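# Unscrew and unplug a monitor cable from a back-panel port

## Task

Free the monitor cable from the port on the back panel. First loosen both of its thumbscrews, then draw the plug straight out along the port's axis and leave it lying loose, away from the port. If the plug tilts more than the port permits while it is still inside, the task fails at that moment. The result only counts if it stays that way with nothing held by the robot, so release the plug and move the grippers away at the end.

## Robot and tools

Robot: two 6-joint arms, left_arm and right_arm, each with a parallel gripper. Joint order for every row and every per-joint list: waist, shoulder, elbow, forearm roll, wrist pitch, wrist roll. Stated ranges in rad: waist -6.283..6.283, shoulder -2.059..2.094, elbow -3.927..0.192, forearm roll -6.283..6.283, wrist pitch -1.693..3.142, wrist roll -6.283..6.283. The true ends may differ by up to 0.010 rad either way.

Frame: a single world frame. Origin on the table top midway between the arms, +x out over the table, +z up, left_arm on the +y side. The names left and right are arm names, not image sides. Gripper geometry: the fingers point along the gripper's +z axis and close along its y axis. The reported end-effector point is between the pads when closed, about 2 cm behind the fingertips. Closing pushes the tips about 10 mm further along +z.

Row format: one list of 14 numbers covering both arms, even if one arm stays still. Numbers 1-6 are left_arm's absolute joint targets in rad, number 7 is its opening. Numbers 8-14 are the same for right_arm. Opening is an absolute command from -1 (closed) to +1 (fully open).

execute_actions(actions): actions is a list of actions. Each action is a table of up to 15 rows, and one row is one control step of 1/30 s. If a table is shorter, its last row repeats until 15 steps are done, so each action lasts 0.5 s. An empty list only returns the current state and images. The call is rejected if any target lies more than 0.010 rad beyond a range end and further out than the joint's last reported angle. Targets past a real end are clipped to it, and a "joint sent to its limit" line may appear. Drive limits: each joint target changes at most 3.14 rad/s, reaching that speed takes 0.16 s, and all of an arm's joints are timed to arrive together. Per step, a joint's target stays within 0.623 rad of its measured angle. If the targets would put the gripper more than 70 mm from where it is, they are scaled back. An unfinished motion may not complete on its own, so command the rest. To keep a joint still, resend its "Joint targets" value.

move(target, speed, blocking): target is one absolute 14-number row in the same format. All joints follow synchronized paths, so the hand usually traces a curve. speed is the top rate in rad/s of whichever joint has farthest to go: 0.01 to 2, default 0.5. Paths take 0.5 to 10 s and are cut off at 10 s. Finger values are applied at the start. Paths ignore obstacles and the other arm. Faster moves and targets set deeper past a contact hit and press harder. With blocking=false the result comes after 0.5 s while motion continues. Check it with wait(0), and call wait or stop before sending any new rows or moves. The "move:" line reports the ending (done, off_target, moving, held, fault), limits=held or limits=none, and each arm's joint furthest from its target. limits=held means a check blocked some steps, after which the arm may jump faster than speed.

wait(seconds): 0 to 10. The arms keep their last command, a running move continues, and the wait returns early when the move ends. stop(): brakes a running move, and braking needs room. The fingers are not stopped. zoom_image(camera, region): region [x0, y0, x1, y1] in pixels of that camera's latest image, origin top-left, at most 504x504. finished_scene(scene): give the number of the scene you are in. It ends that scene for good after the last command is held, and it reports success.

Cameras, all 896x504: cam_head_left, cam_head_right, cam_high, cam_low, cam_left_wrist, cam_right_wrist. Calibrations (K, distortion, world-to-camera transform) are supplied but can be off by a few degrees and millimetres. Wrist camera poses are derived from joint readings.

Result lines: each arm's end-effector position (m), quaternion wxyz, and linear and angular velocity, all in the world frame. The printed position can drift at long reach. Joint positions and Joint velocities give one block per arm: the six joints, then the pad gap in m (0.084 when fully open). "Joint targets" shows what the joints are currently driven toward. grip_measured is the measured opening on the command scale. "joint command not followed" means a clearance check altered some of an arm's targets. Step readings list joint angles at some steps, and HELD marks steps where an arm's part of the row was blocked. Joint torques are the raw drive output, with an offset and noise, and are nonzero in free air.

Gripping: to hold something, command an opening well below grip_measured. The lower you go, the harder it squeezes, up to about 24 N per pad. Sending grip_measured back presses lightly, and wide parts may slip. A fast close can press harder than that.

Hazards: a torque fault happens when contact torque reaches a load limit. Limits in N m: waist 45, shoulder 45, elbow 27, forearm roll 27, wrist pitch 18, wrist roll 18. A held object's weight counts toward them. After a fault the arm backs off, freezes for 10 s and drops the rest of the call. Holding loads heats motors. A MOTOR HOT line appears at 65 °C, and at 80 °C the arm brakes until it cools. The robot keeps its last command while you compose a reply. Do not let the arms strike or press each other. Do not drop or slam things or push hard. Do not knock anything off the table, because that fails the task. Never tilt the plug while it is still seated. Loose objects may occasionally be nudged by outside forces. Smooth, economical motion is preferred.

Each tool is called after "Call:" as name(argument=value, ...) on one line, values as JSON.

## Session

Call:
execute_actions(actions=[])

Scene clock: 0.00 s.
left_arm: end_effector_position=(+0.8012, +0.3344, +0.2867) grip_measured=-1.00 end_effector_quat_wxyz=(+0.178, +0.667, +0.669, +0.276) end_effector_velocity=(-0.000, -0.000, +0.001) end_effector_angular_velocity=(-0.000, -0.001, -0.000) | right_arm: end_effector_position=(+0.5222, -0.2004, +0.3777) grip_measured=-1.00 end_effector_quat_wxyz=(-0.254, +0.570, +0.761, +0.179) end_effector_velocity=(+0.000, -0.000, -0.000) end_effector_angular_velocity=(+0.000, -0.001, -0.001)
Joint names: [waist, shoulder, elbow, forearm roll, wrist pitch, wrist roll]
Joint positions: left_arm=[ 0.009  0.594 -1.856  0.32   0.639 -1.863  0.   ] | right_arm=[-0.221  0.413 -2.015  0.598  1.827 -1.851  0.   ]
Joint velocities: left_arm=[-0.    -0.002  0.001  0.    -0.    -0.    -0.   ] | right_arm=[-0.001  0.    -0.     0.    -0.001 -0.001 -0.   ]
Joint torques (N m, as the arm reports them, + toward a larger angle): no reading
Motor temperatures (°C, as the motors report them): left_arm=[26 31 38 29 30 29] | right_arm=[29 30 30 30 33 33]
Joint targets: left_arm=[0.009 0.594 -1.856 0.320 0.639 -1.863] | right_arm=[-0.221 0.413 -2.015 0.598 1.827 -1.851]
camera_calibration (this result's frames):
cam_left_wrist: T_world_to_cam=[[0.77665, -0.0342324, 0.629001, -0.763854], [0.0491084, -0.992193, -0.114635, 0.389071], [0.628015, 0.11992, -0.768906, -0.190102], [0, 0, 0, 1]] pos_world=[0.693528, 0.382682, 0.378895]
cam_right_wrist: T_world_to_cam=[[0.960575, 0.27801, -0.00246089, -0.413114], [0.225759, -0.785143, -0.5767, 0.0103198], [-0.162261, 0.553408, -0.816952, 0.636775], [0, 0, 0, 1]] pos_world=[0.497821, -0.229444, 0.525149]

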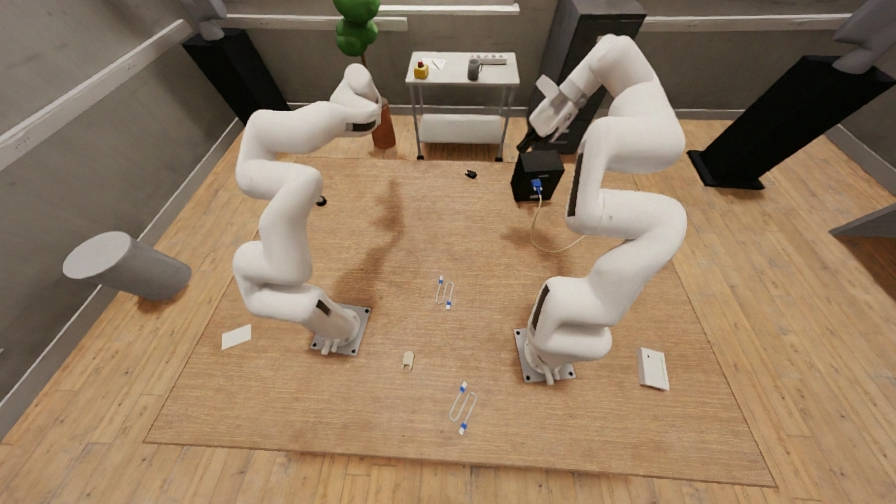

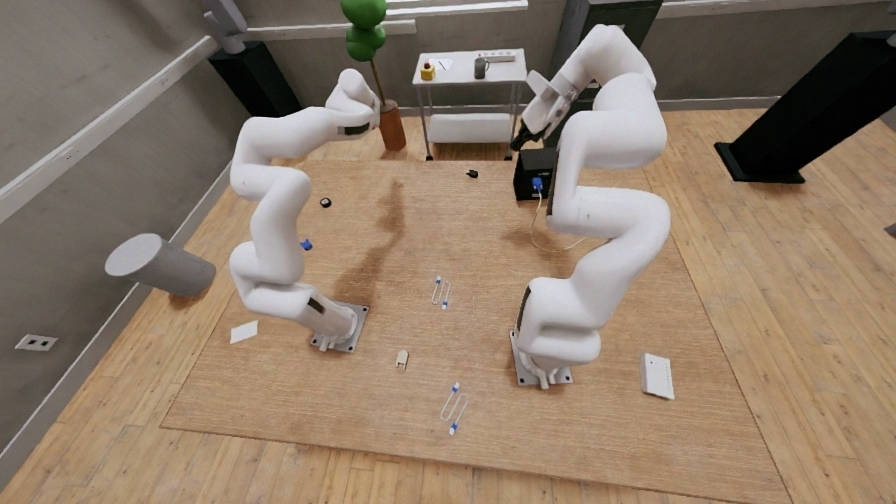

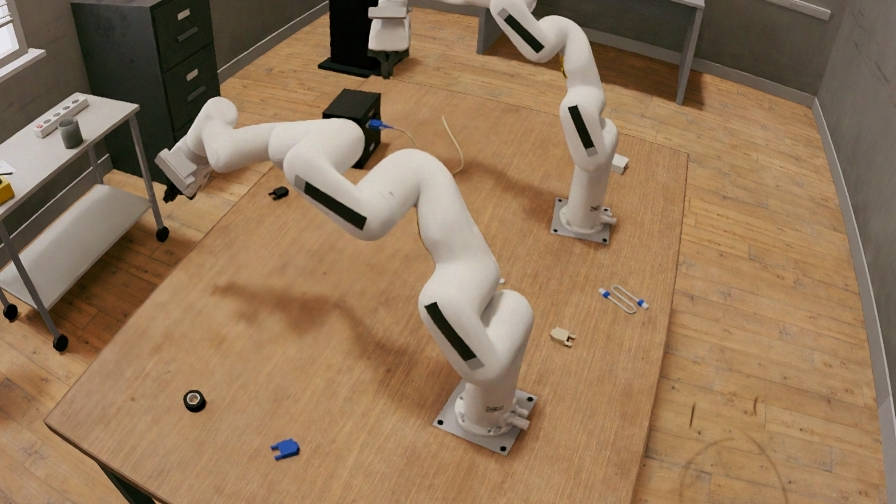

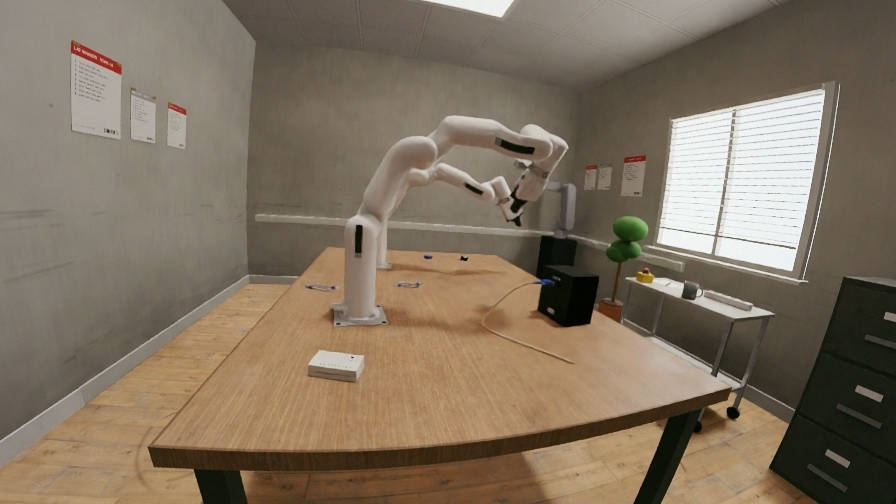

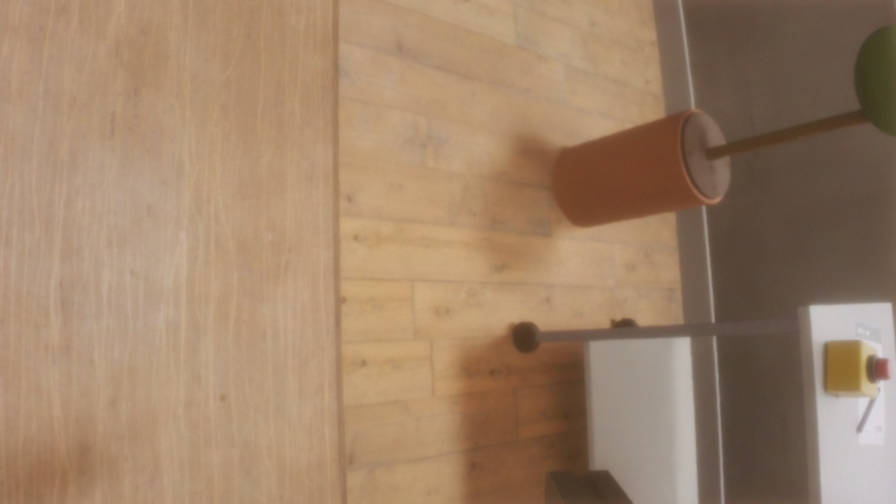

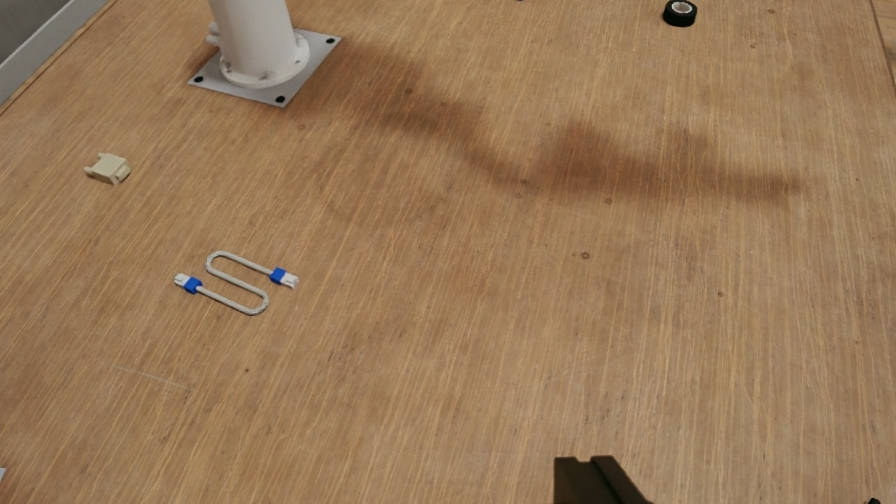

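Call:
move(target=[0.009,0.594,-1.856,0.32,0.639,-1.863,-1,-0.39,-0.3,-0.9,2.73,0.8,-3.07,1], speed=0.8)

Call:
move(target=[0.009,0.594,-1.856,0.32,0.639,-1.863,-1,-0.393,0.27,-0.455,2.73,1.401,-3.065,1], speed=0.4)

Scene clock: 15.77 s.
left_arm: end_effector_position=(+0.8012, +0.3341, +0.2870) grip_measured=-1.00 end_effector_quat_wxyz=(+0.179, +0.667, +0.668, +0.277) end_effector_velocity=(+0.000, +0.000, -0.001) end_effector_angular_velocity=(-0.001, +0.001, +0.000) | right_arm: end_effector_position=(+0.5573, -0.3976, +0.5285) grip_measured=+1.00 end_effector_quat_wxyz=(+0.115, +0.554, +0.112, +0.817) end_effector_velocity=(-0.000, -0.000, -0.001) end_effector_angular_velocity=(+0.003, +0.002, -0.002)
Joint names: [waist, shoulder, elbow, forearm roll, wrist pitch, wrist roll]
Joint positions: left_arm=[ 0.009  0.594 -1.856  0.32   0.639 -1.863  0.   ] | right_arm=[-0.39  -0.3   -0.9    2.73   0.8   -3.07   0.084]
Joint velocities: left_arm=[ 0.     0.001  0.    -0.001 -0.001 -0.     0.   ] | right_arm=[ 0.    -0.001  0.002  0.003 -0.002  0.     0.   ]
Joint torques (N m, as the arm reports them, + toward a larger angle): left_arm=[  1.01 -30.12 -25.58   0.25  -2.15  -0.52] | right_arm=[ -1.77 -19.3  -19.84   0.16   1.84   0.45]
Motor temperatures (°C, as the motors report them): left_arm=[26 32 40 29 30 29] | right_arm=[29 30 31 30 33 33]
Joint targets: left_arm=[0.009 0.594 -1.856 0.320 0.639 -1.863] | right_arm=[-0.390 -0.300 -0.900 2.730 0.800 -3.070]
move: done; limits=none; left_arm: farthest joint: the waist, 0.000 radians from its target (0.000 radians at the start); right_arm: farthest joint: the waist, 0.000 radians from its target (0.169 radians at the start)
camera_calibration (this result's frames):
cam_left_wrist: T_world_to_cam=[[0.776327, -0.0348777, 0.629365, -0.763677], [0.0485901, -0.992186, -0.11492, 0.389344], [0.628455, 0.119797, -0.768565, -0.190295], [0, 0, 0, 1]] pos_world=[0.693536, 0.382463, 0.379121]
cam_right_wrist: T_world_to_cam=[[-0.0793417, -0.948725, 0.305984, -0.462911], [0.343829, -0.314161, -0.884921, 0.218823], [0.935675, 0.034995, 0.351125, -0.560424], [0, 0, 0, 1]] pos_world=[0.412409, -0.350817, 0.532063]

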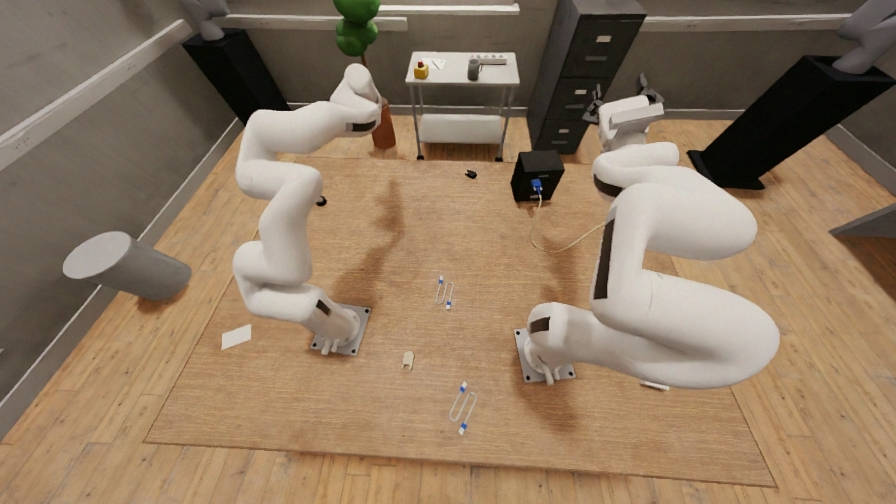

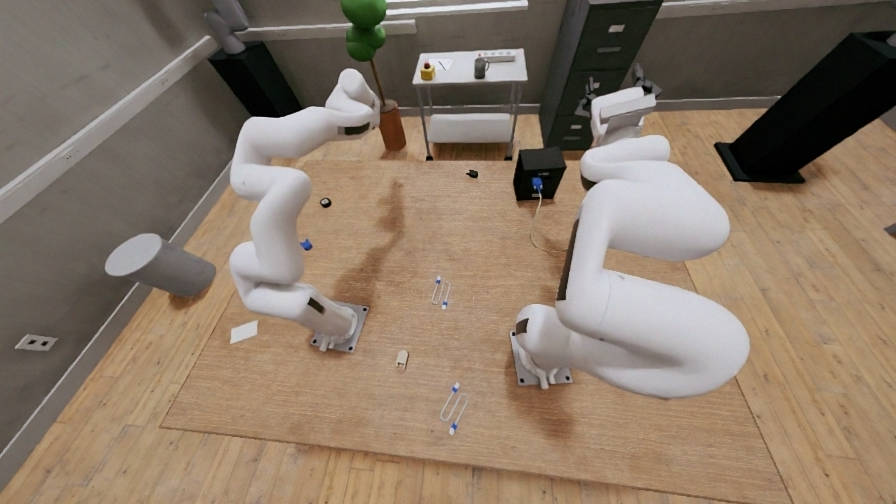

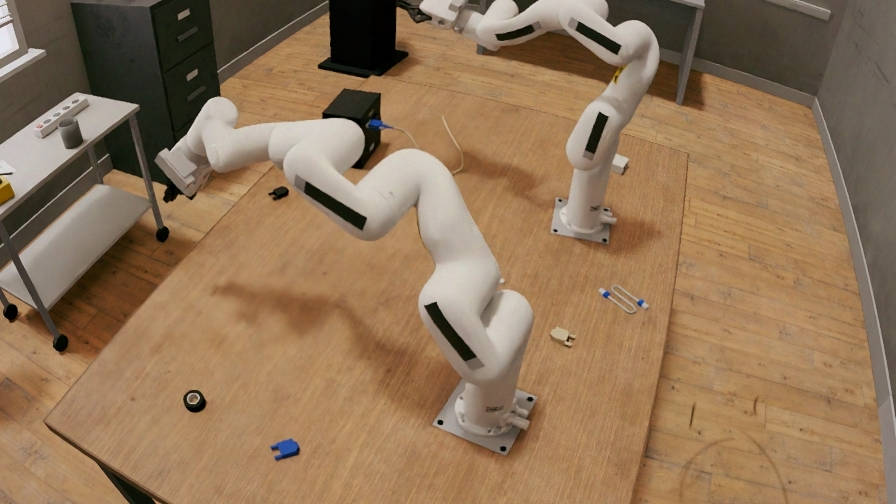

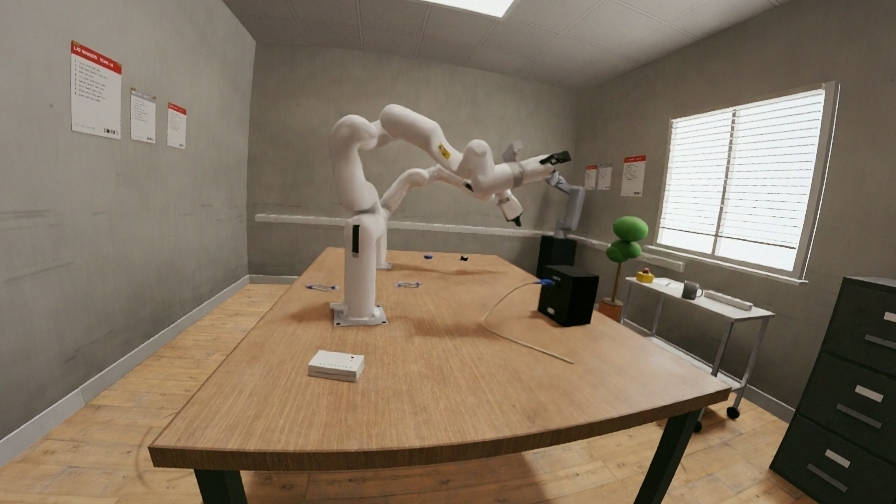

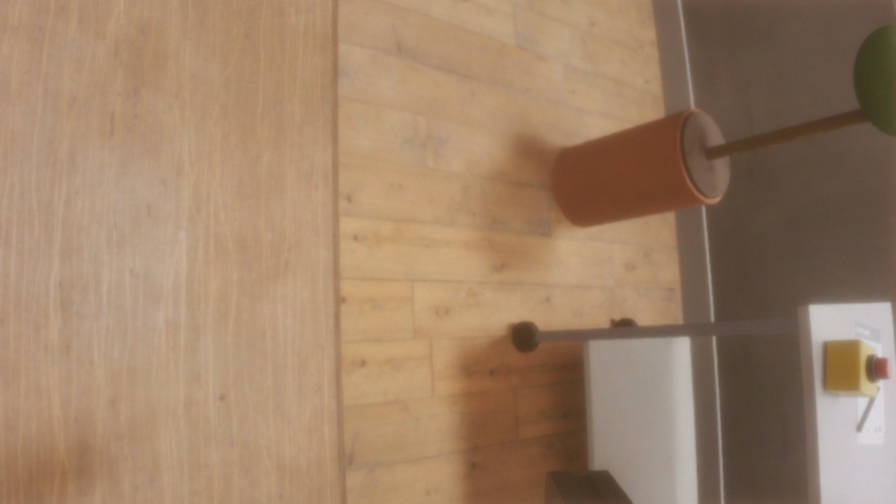

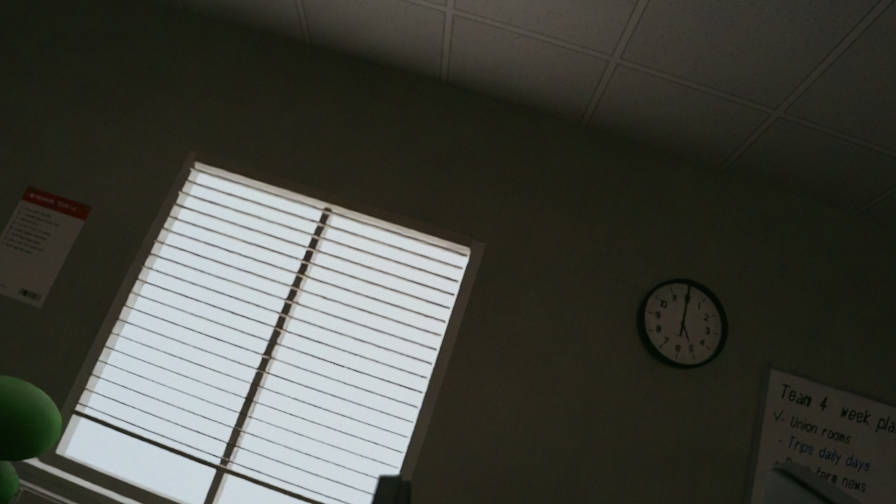

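Scene clock: 17.80 s.
left_arm: end_effector_position=(+0.8012, +0.3341, +0.2870) grip_measured=-1.00 end_effector_quat_wxyz=(+0.179, +0.667, +0.668, +0.277) end_effector_velocity=(+0.000, -0.001, -0.000) end_effector_angular_velocity=(+0.001, +0.000, -0.002) | right_arm: end_effector_position=(+0.4996, -0.3399, +0.1293) grip_measured=+1.00 end_effector_quat_wxyz=(-0.053, +0.705, +0.052, +0.705) end_effector_velocity=(-0.002, +0.000, -0.003) end_effector_angular_velocity=(+0.002, +0.006, -0.000)
Joint names: [waist, shoulder, elbow, forearm roll, wrist pitch, wrist roll]
Joint positions: left_arm=[ 0.009  0.594 -1.856  0.32   0.639 -1.863  0.   ] | right_arm=[-0.393  0.269 -0.456  2.73   1.401 -3.065  0.084]
Joint velocities: left_arm=[-0.001  0.001 -0.     0.    -0.     0.001  0.   ] | right_arm=[-0.     0.004  0.004  0.     0.002 -0.001 -0.   ]
Joint torques (N m, as the arm reports them, + toward a larger angle): left_arm=[  0.86 -29.44 -25.65   0.22  -2.17  -0.51] | right_arm=[ -1.6  -23.86  -9.66  -0.19   1.48   0.34]
Motor temperatures (°C, as the motors report them): left_arm=[26 32 40 29 30 29] | right_arm=[29 30 31 30 33 33]
Joint targets: left_arm=[0.009 0.594 -1.856 0.320 0.639 -1.863] | right_arm=[-0.393 0.270 -0.455 2.730 1.401 -3.065]
move: done; limits=none; left_arm: farthest joint: the waist, 0.000 radians from its target (0.000 radians at the start); right_arm: farthest joint: the shoulder, 0.001 radians from its target (0.570 radians at the start)
camera_calibration (this result's frames):
cam_left_wrist: T_world_to_cam=[[0.776326, -0.0348775, 0.629366, -0.763677], [0.0485902, -0.992186, -0.11492, 0.389344], [0.628456, 0.119797, -0.768565, -0.190295], [0, 0, 0, 1]] pos_world=[0.693536, 0.382463, 0.379122]
cam_right_wrist: T_world_to_cam=[[0.132113, -0.991234, -0.00131687, -0.370955], [-0.0152796, -0.000708121, -0.999883, 0.204366], [0.991117, 0.132118, -0.0152392, -0.315679], [0, 0, 0, 1]] pos_world=[0.365005, -0.325852, 0.199043]

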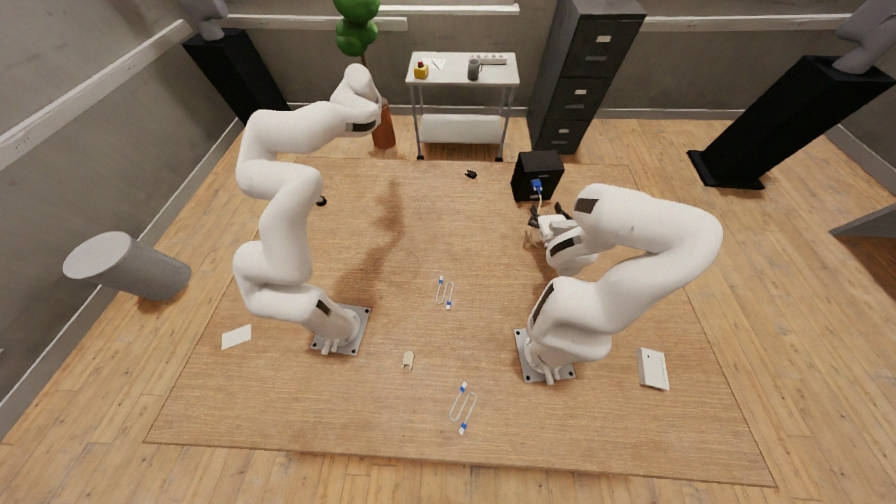

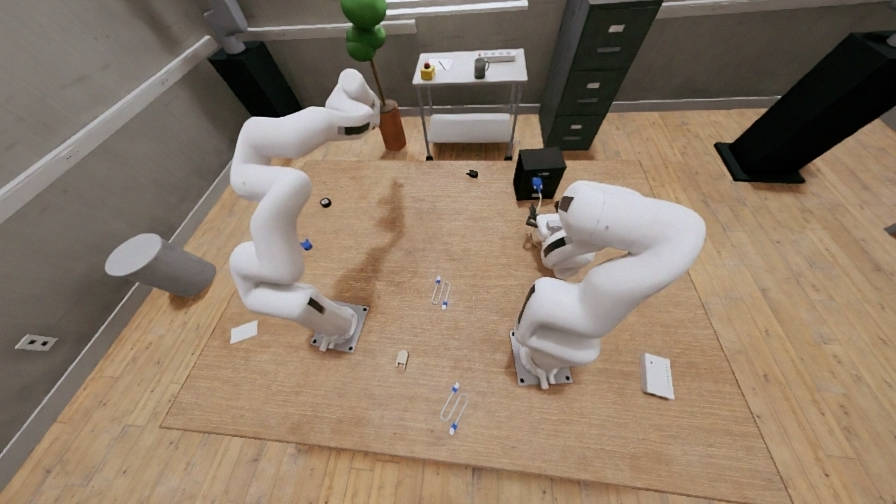

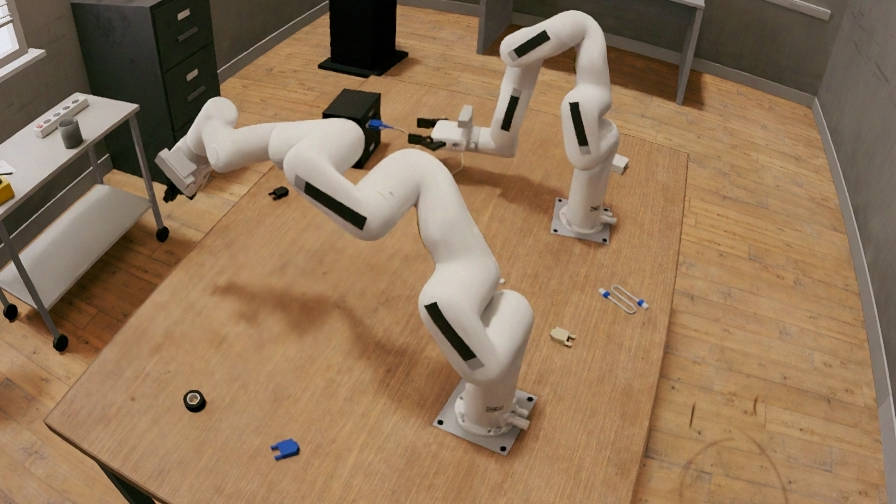

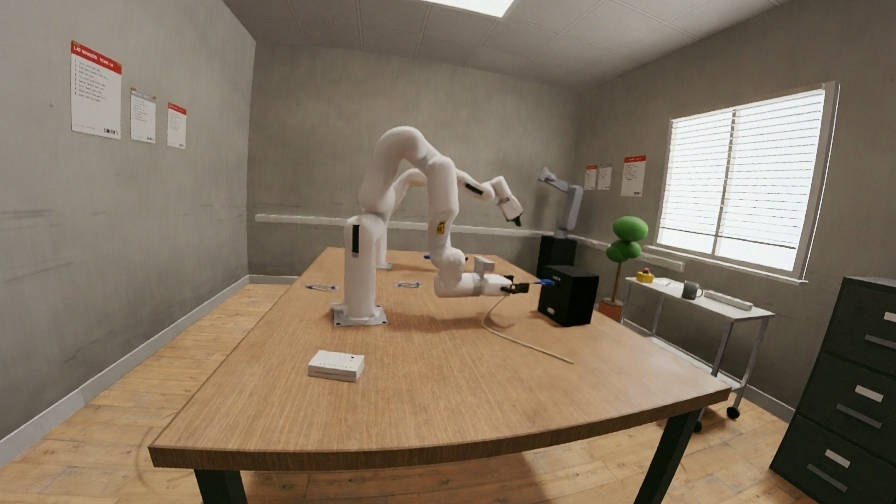

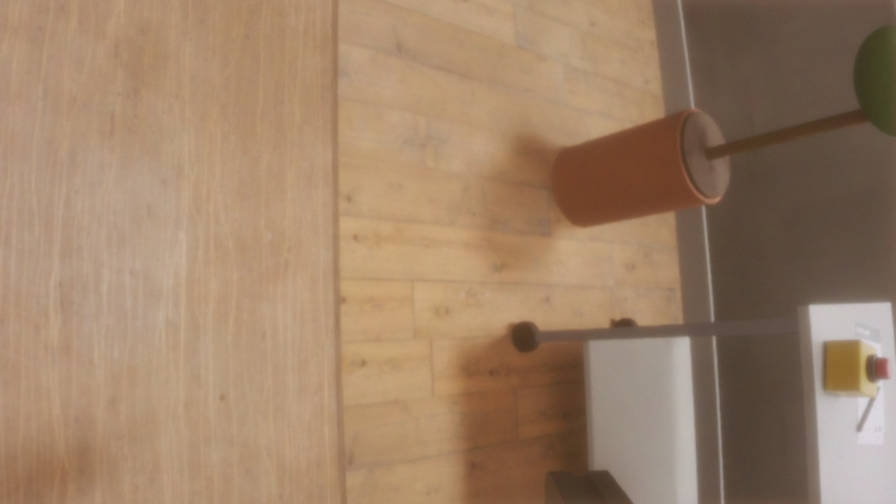

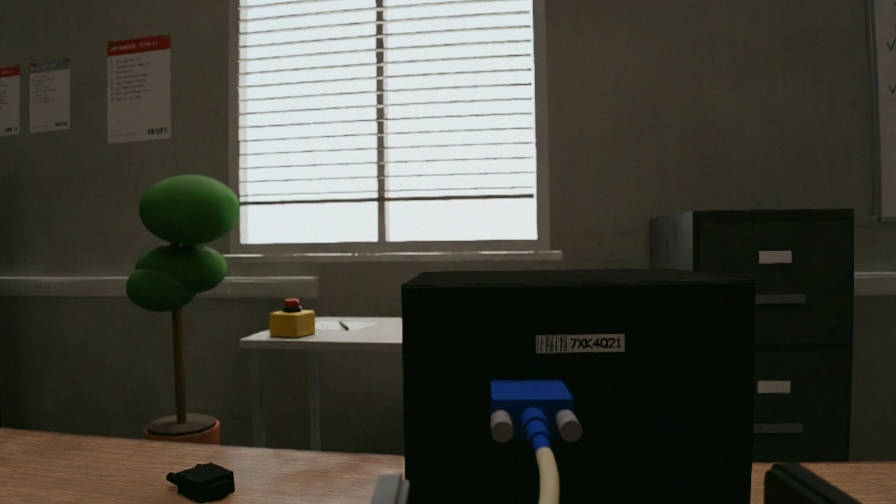

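Call:
move(target=[0.009,0.594,-1.856,0.32,0.639,-1.863,-1,-0.268,0.3185,-0.547,2.9436,1.3466,-3.097,1], speed=0.2)

Call:
zoom_image(camera="cam_right_wrist", region=[350,254,750,504])

Scene clock: 46.00 s.
left_arm: end_effector_position=(+0.8012, +0.3341, +0.2870) grip_measured=-1.00 end_effector_quat_wxyz=(+0.179, +0.667, +0.668, +0.277) end_effector_velocity=(+0.000, -0.001, -0.001) end_effector_angular_velocity=(+0.000, +0.001, -0.002) | right_arm: end_effector_position=(+0.5335, -0.3303, +0.1284) grip_measured=+1.00 end_effector_quat_wxyz=(-0.022, +0.707, +0.022, +0.707) end_effector_velocity=(+0.001, +0.000, +0.001) end_effector_angular_velocity=(+0.000, -0.002, +0.000)
Joint names: [waist, shoulder, elbow, forearm roll, wrist pitch, wrist roll]
Joint positions: left_arm=[ 0.009  0.594 -1.856  0.32   0.639 -1.863  0.   ] | right_arm=[-0.268  0.318 -0.547  2.943  1.347 -3.097  0.084]
Joint velocities: left_arm=[-0.002  0.001 -0.    -0.    -0.     0.001  0.   ] | right_arm=[ 0.002  0.    -0.001  0.002  0.001 -0.     0.   ]
Joint torques (N m, as the arm reports them, + toward a larger angle): left_arm=[  1.01 -30.12 -26.18   0.37  -1.91  -0.5 ] | right_arm=[ -1.78 -25.13 -10.52  -0.16   1.53   0.37]
Motor temperatures (°C, as the motors report them): left_arm=[26 32 41 29 30 29] | right_arm=[29 30 31 30 33 33]
Joint targets: left_arm=[0.009 0.594 -1.856 0.320 0.639 -1.863] | right_arm=[-0.268 0.319 -0.547 2.944 1.347 -3.097]
move: done; limits=none; left_arm: farthest joint: the waist, 0.000 radians from its target (0.000 radians at the start); right_arm: farthest joint: the waist, 0.000 radians from its target (0.125 radians at the start)
camera_calibration (this result's frames):
cam_left_wrist: T_world_to_cam=[[0.776326, -0.0348779, 0.629365, -0.763677], [0.0485899, -0.992186, -0.11492, 0.389344], [0.628456, 0.119797, -0.768565, -0.190295], [0, 0, 0, 1]] pos_world=[0.693536, 0.382463, 0.379121]
cam_right_wrist: T_world_to_cam=[[0.0451863, -0.998978, 0.00111149, -0.322428], [-0.0163098, -0.00185021, -0.999865, 0.204229], [0.998845, 0.0451621, -0.0163767, -0.383196], [0, 0, 0, 1]] pos_world=[0.400654, -0.304414, 0.198284]

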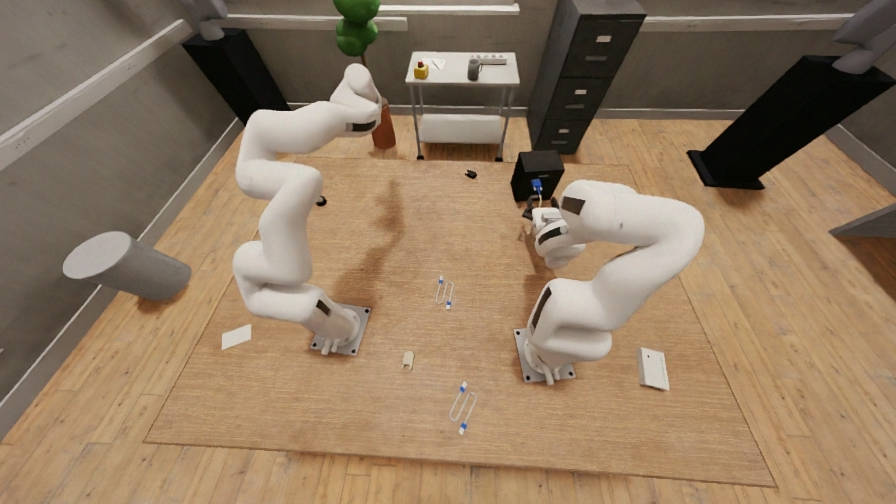

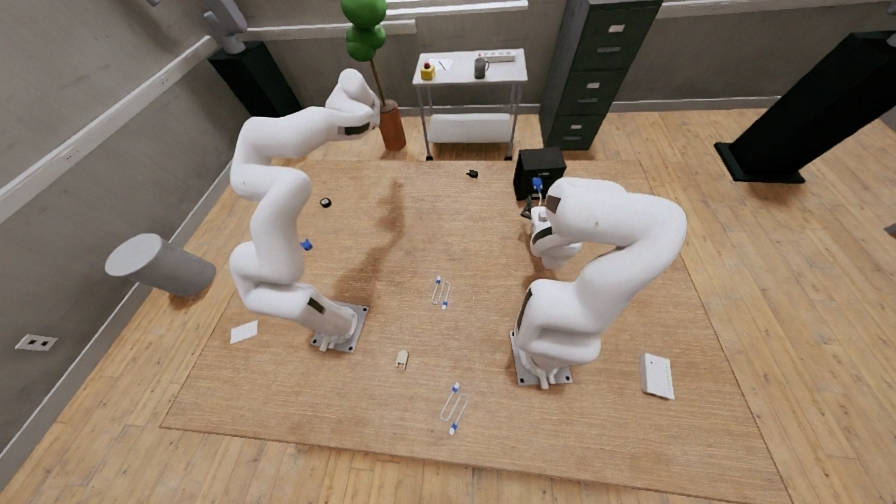

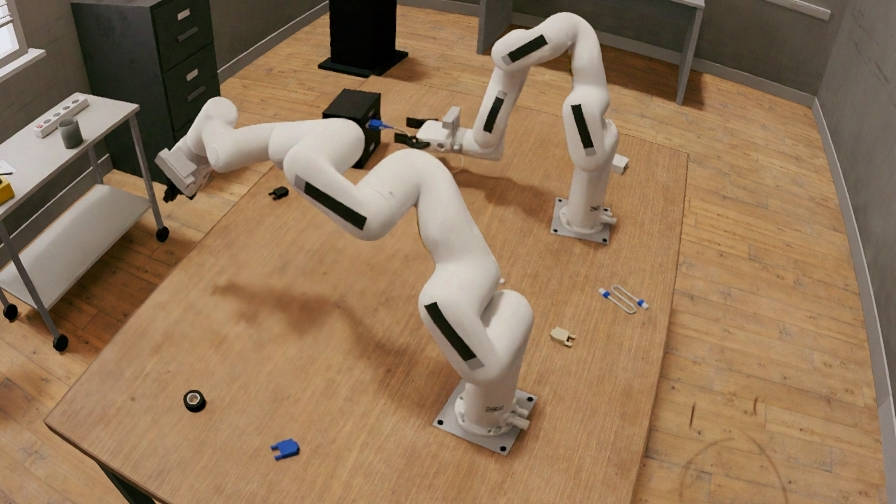

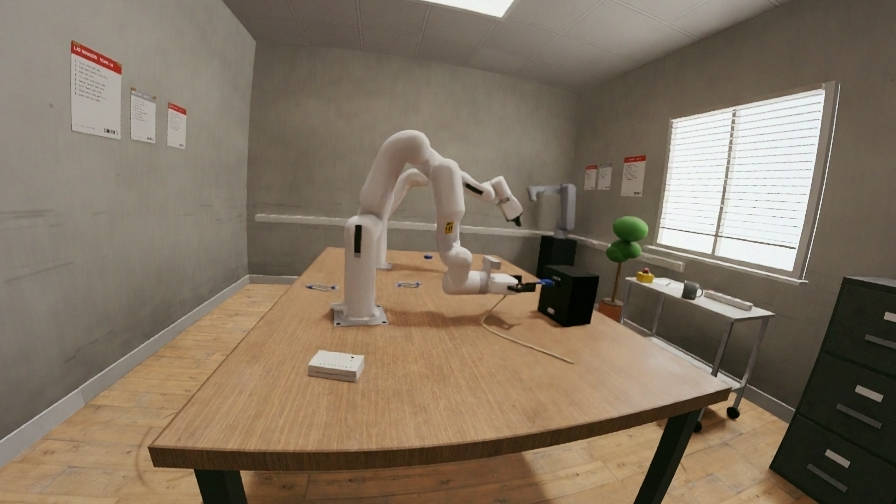

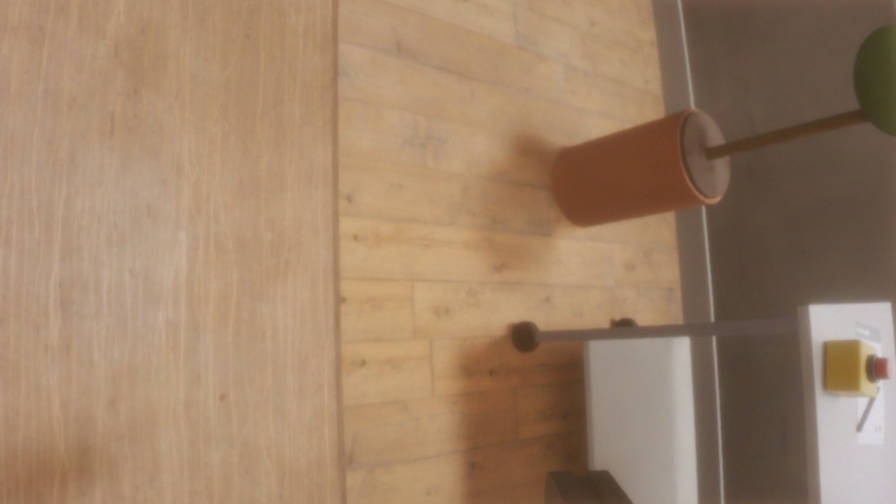

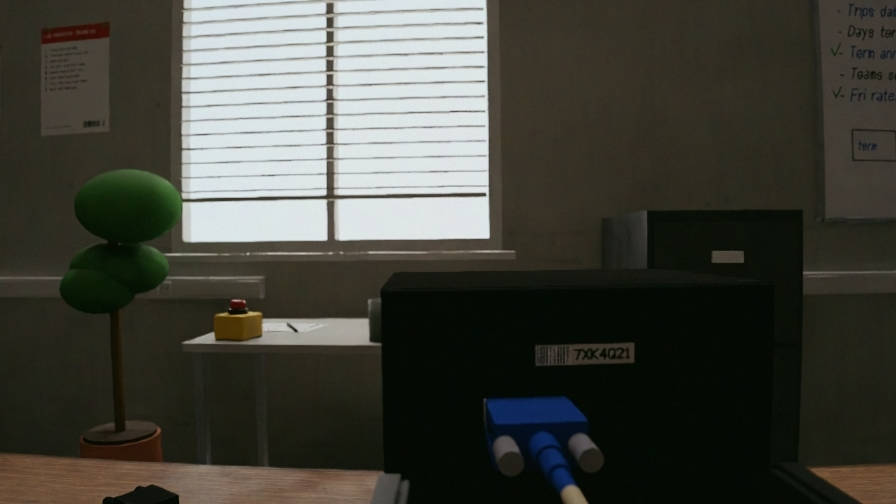

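Region (350, 254, 750, 504) of cam_right_wrist's 896x504 image, scaled by 1.260, with more detail than that image has; it fills the top 315 rows of this view, and the rest is white.

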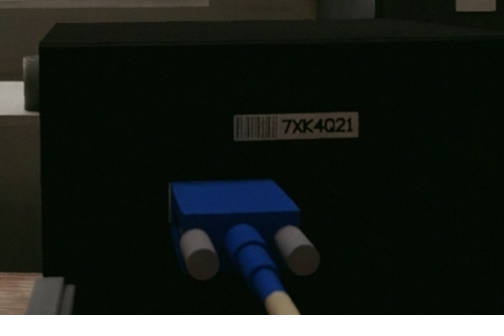

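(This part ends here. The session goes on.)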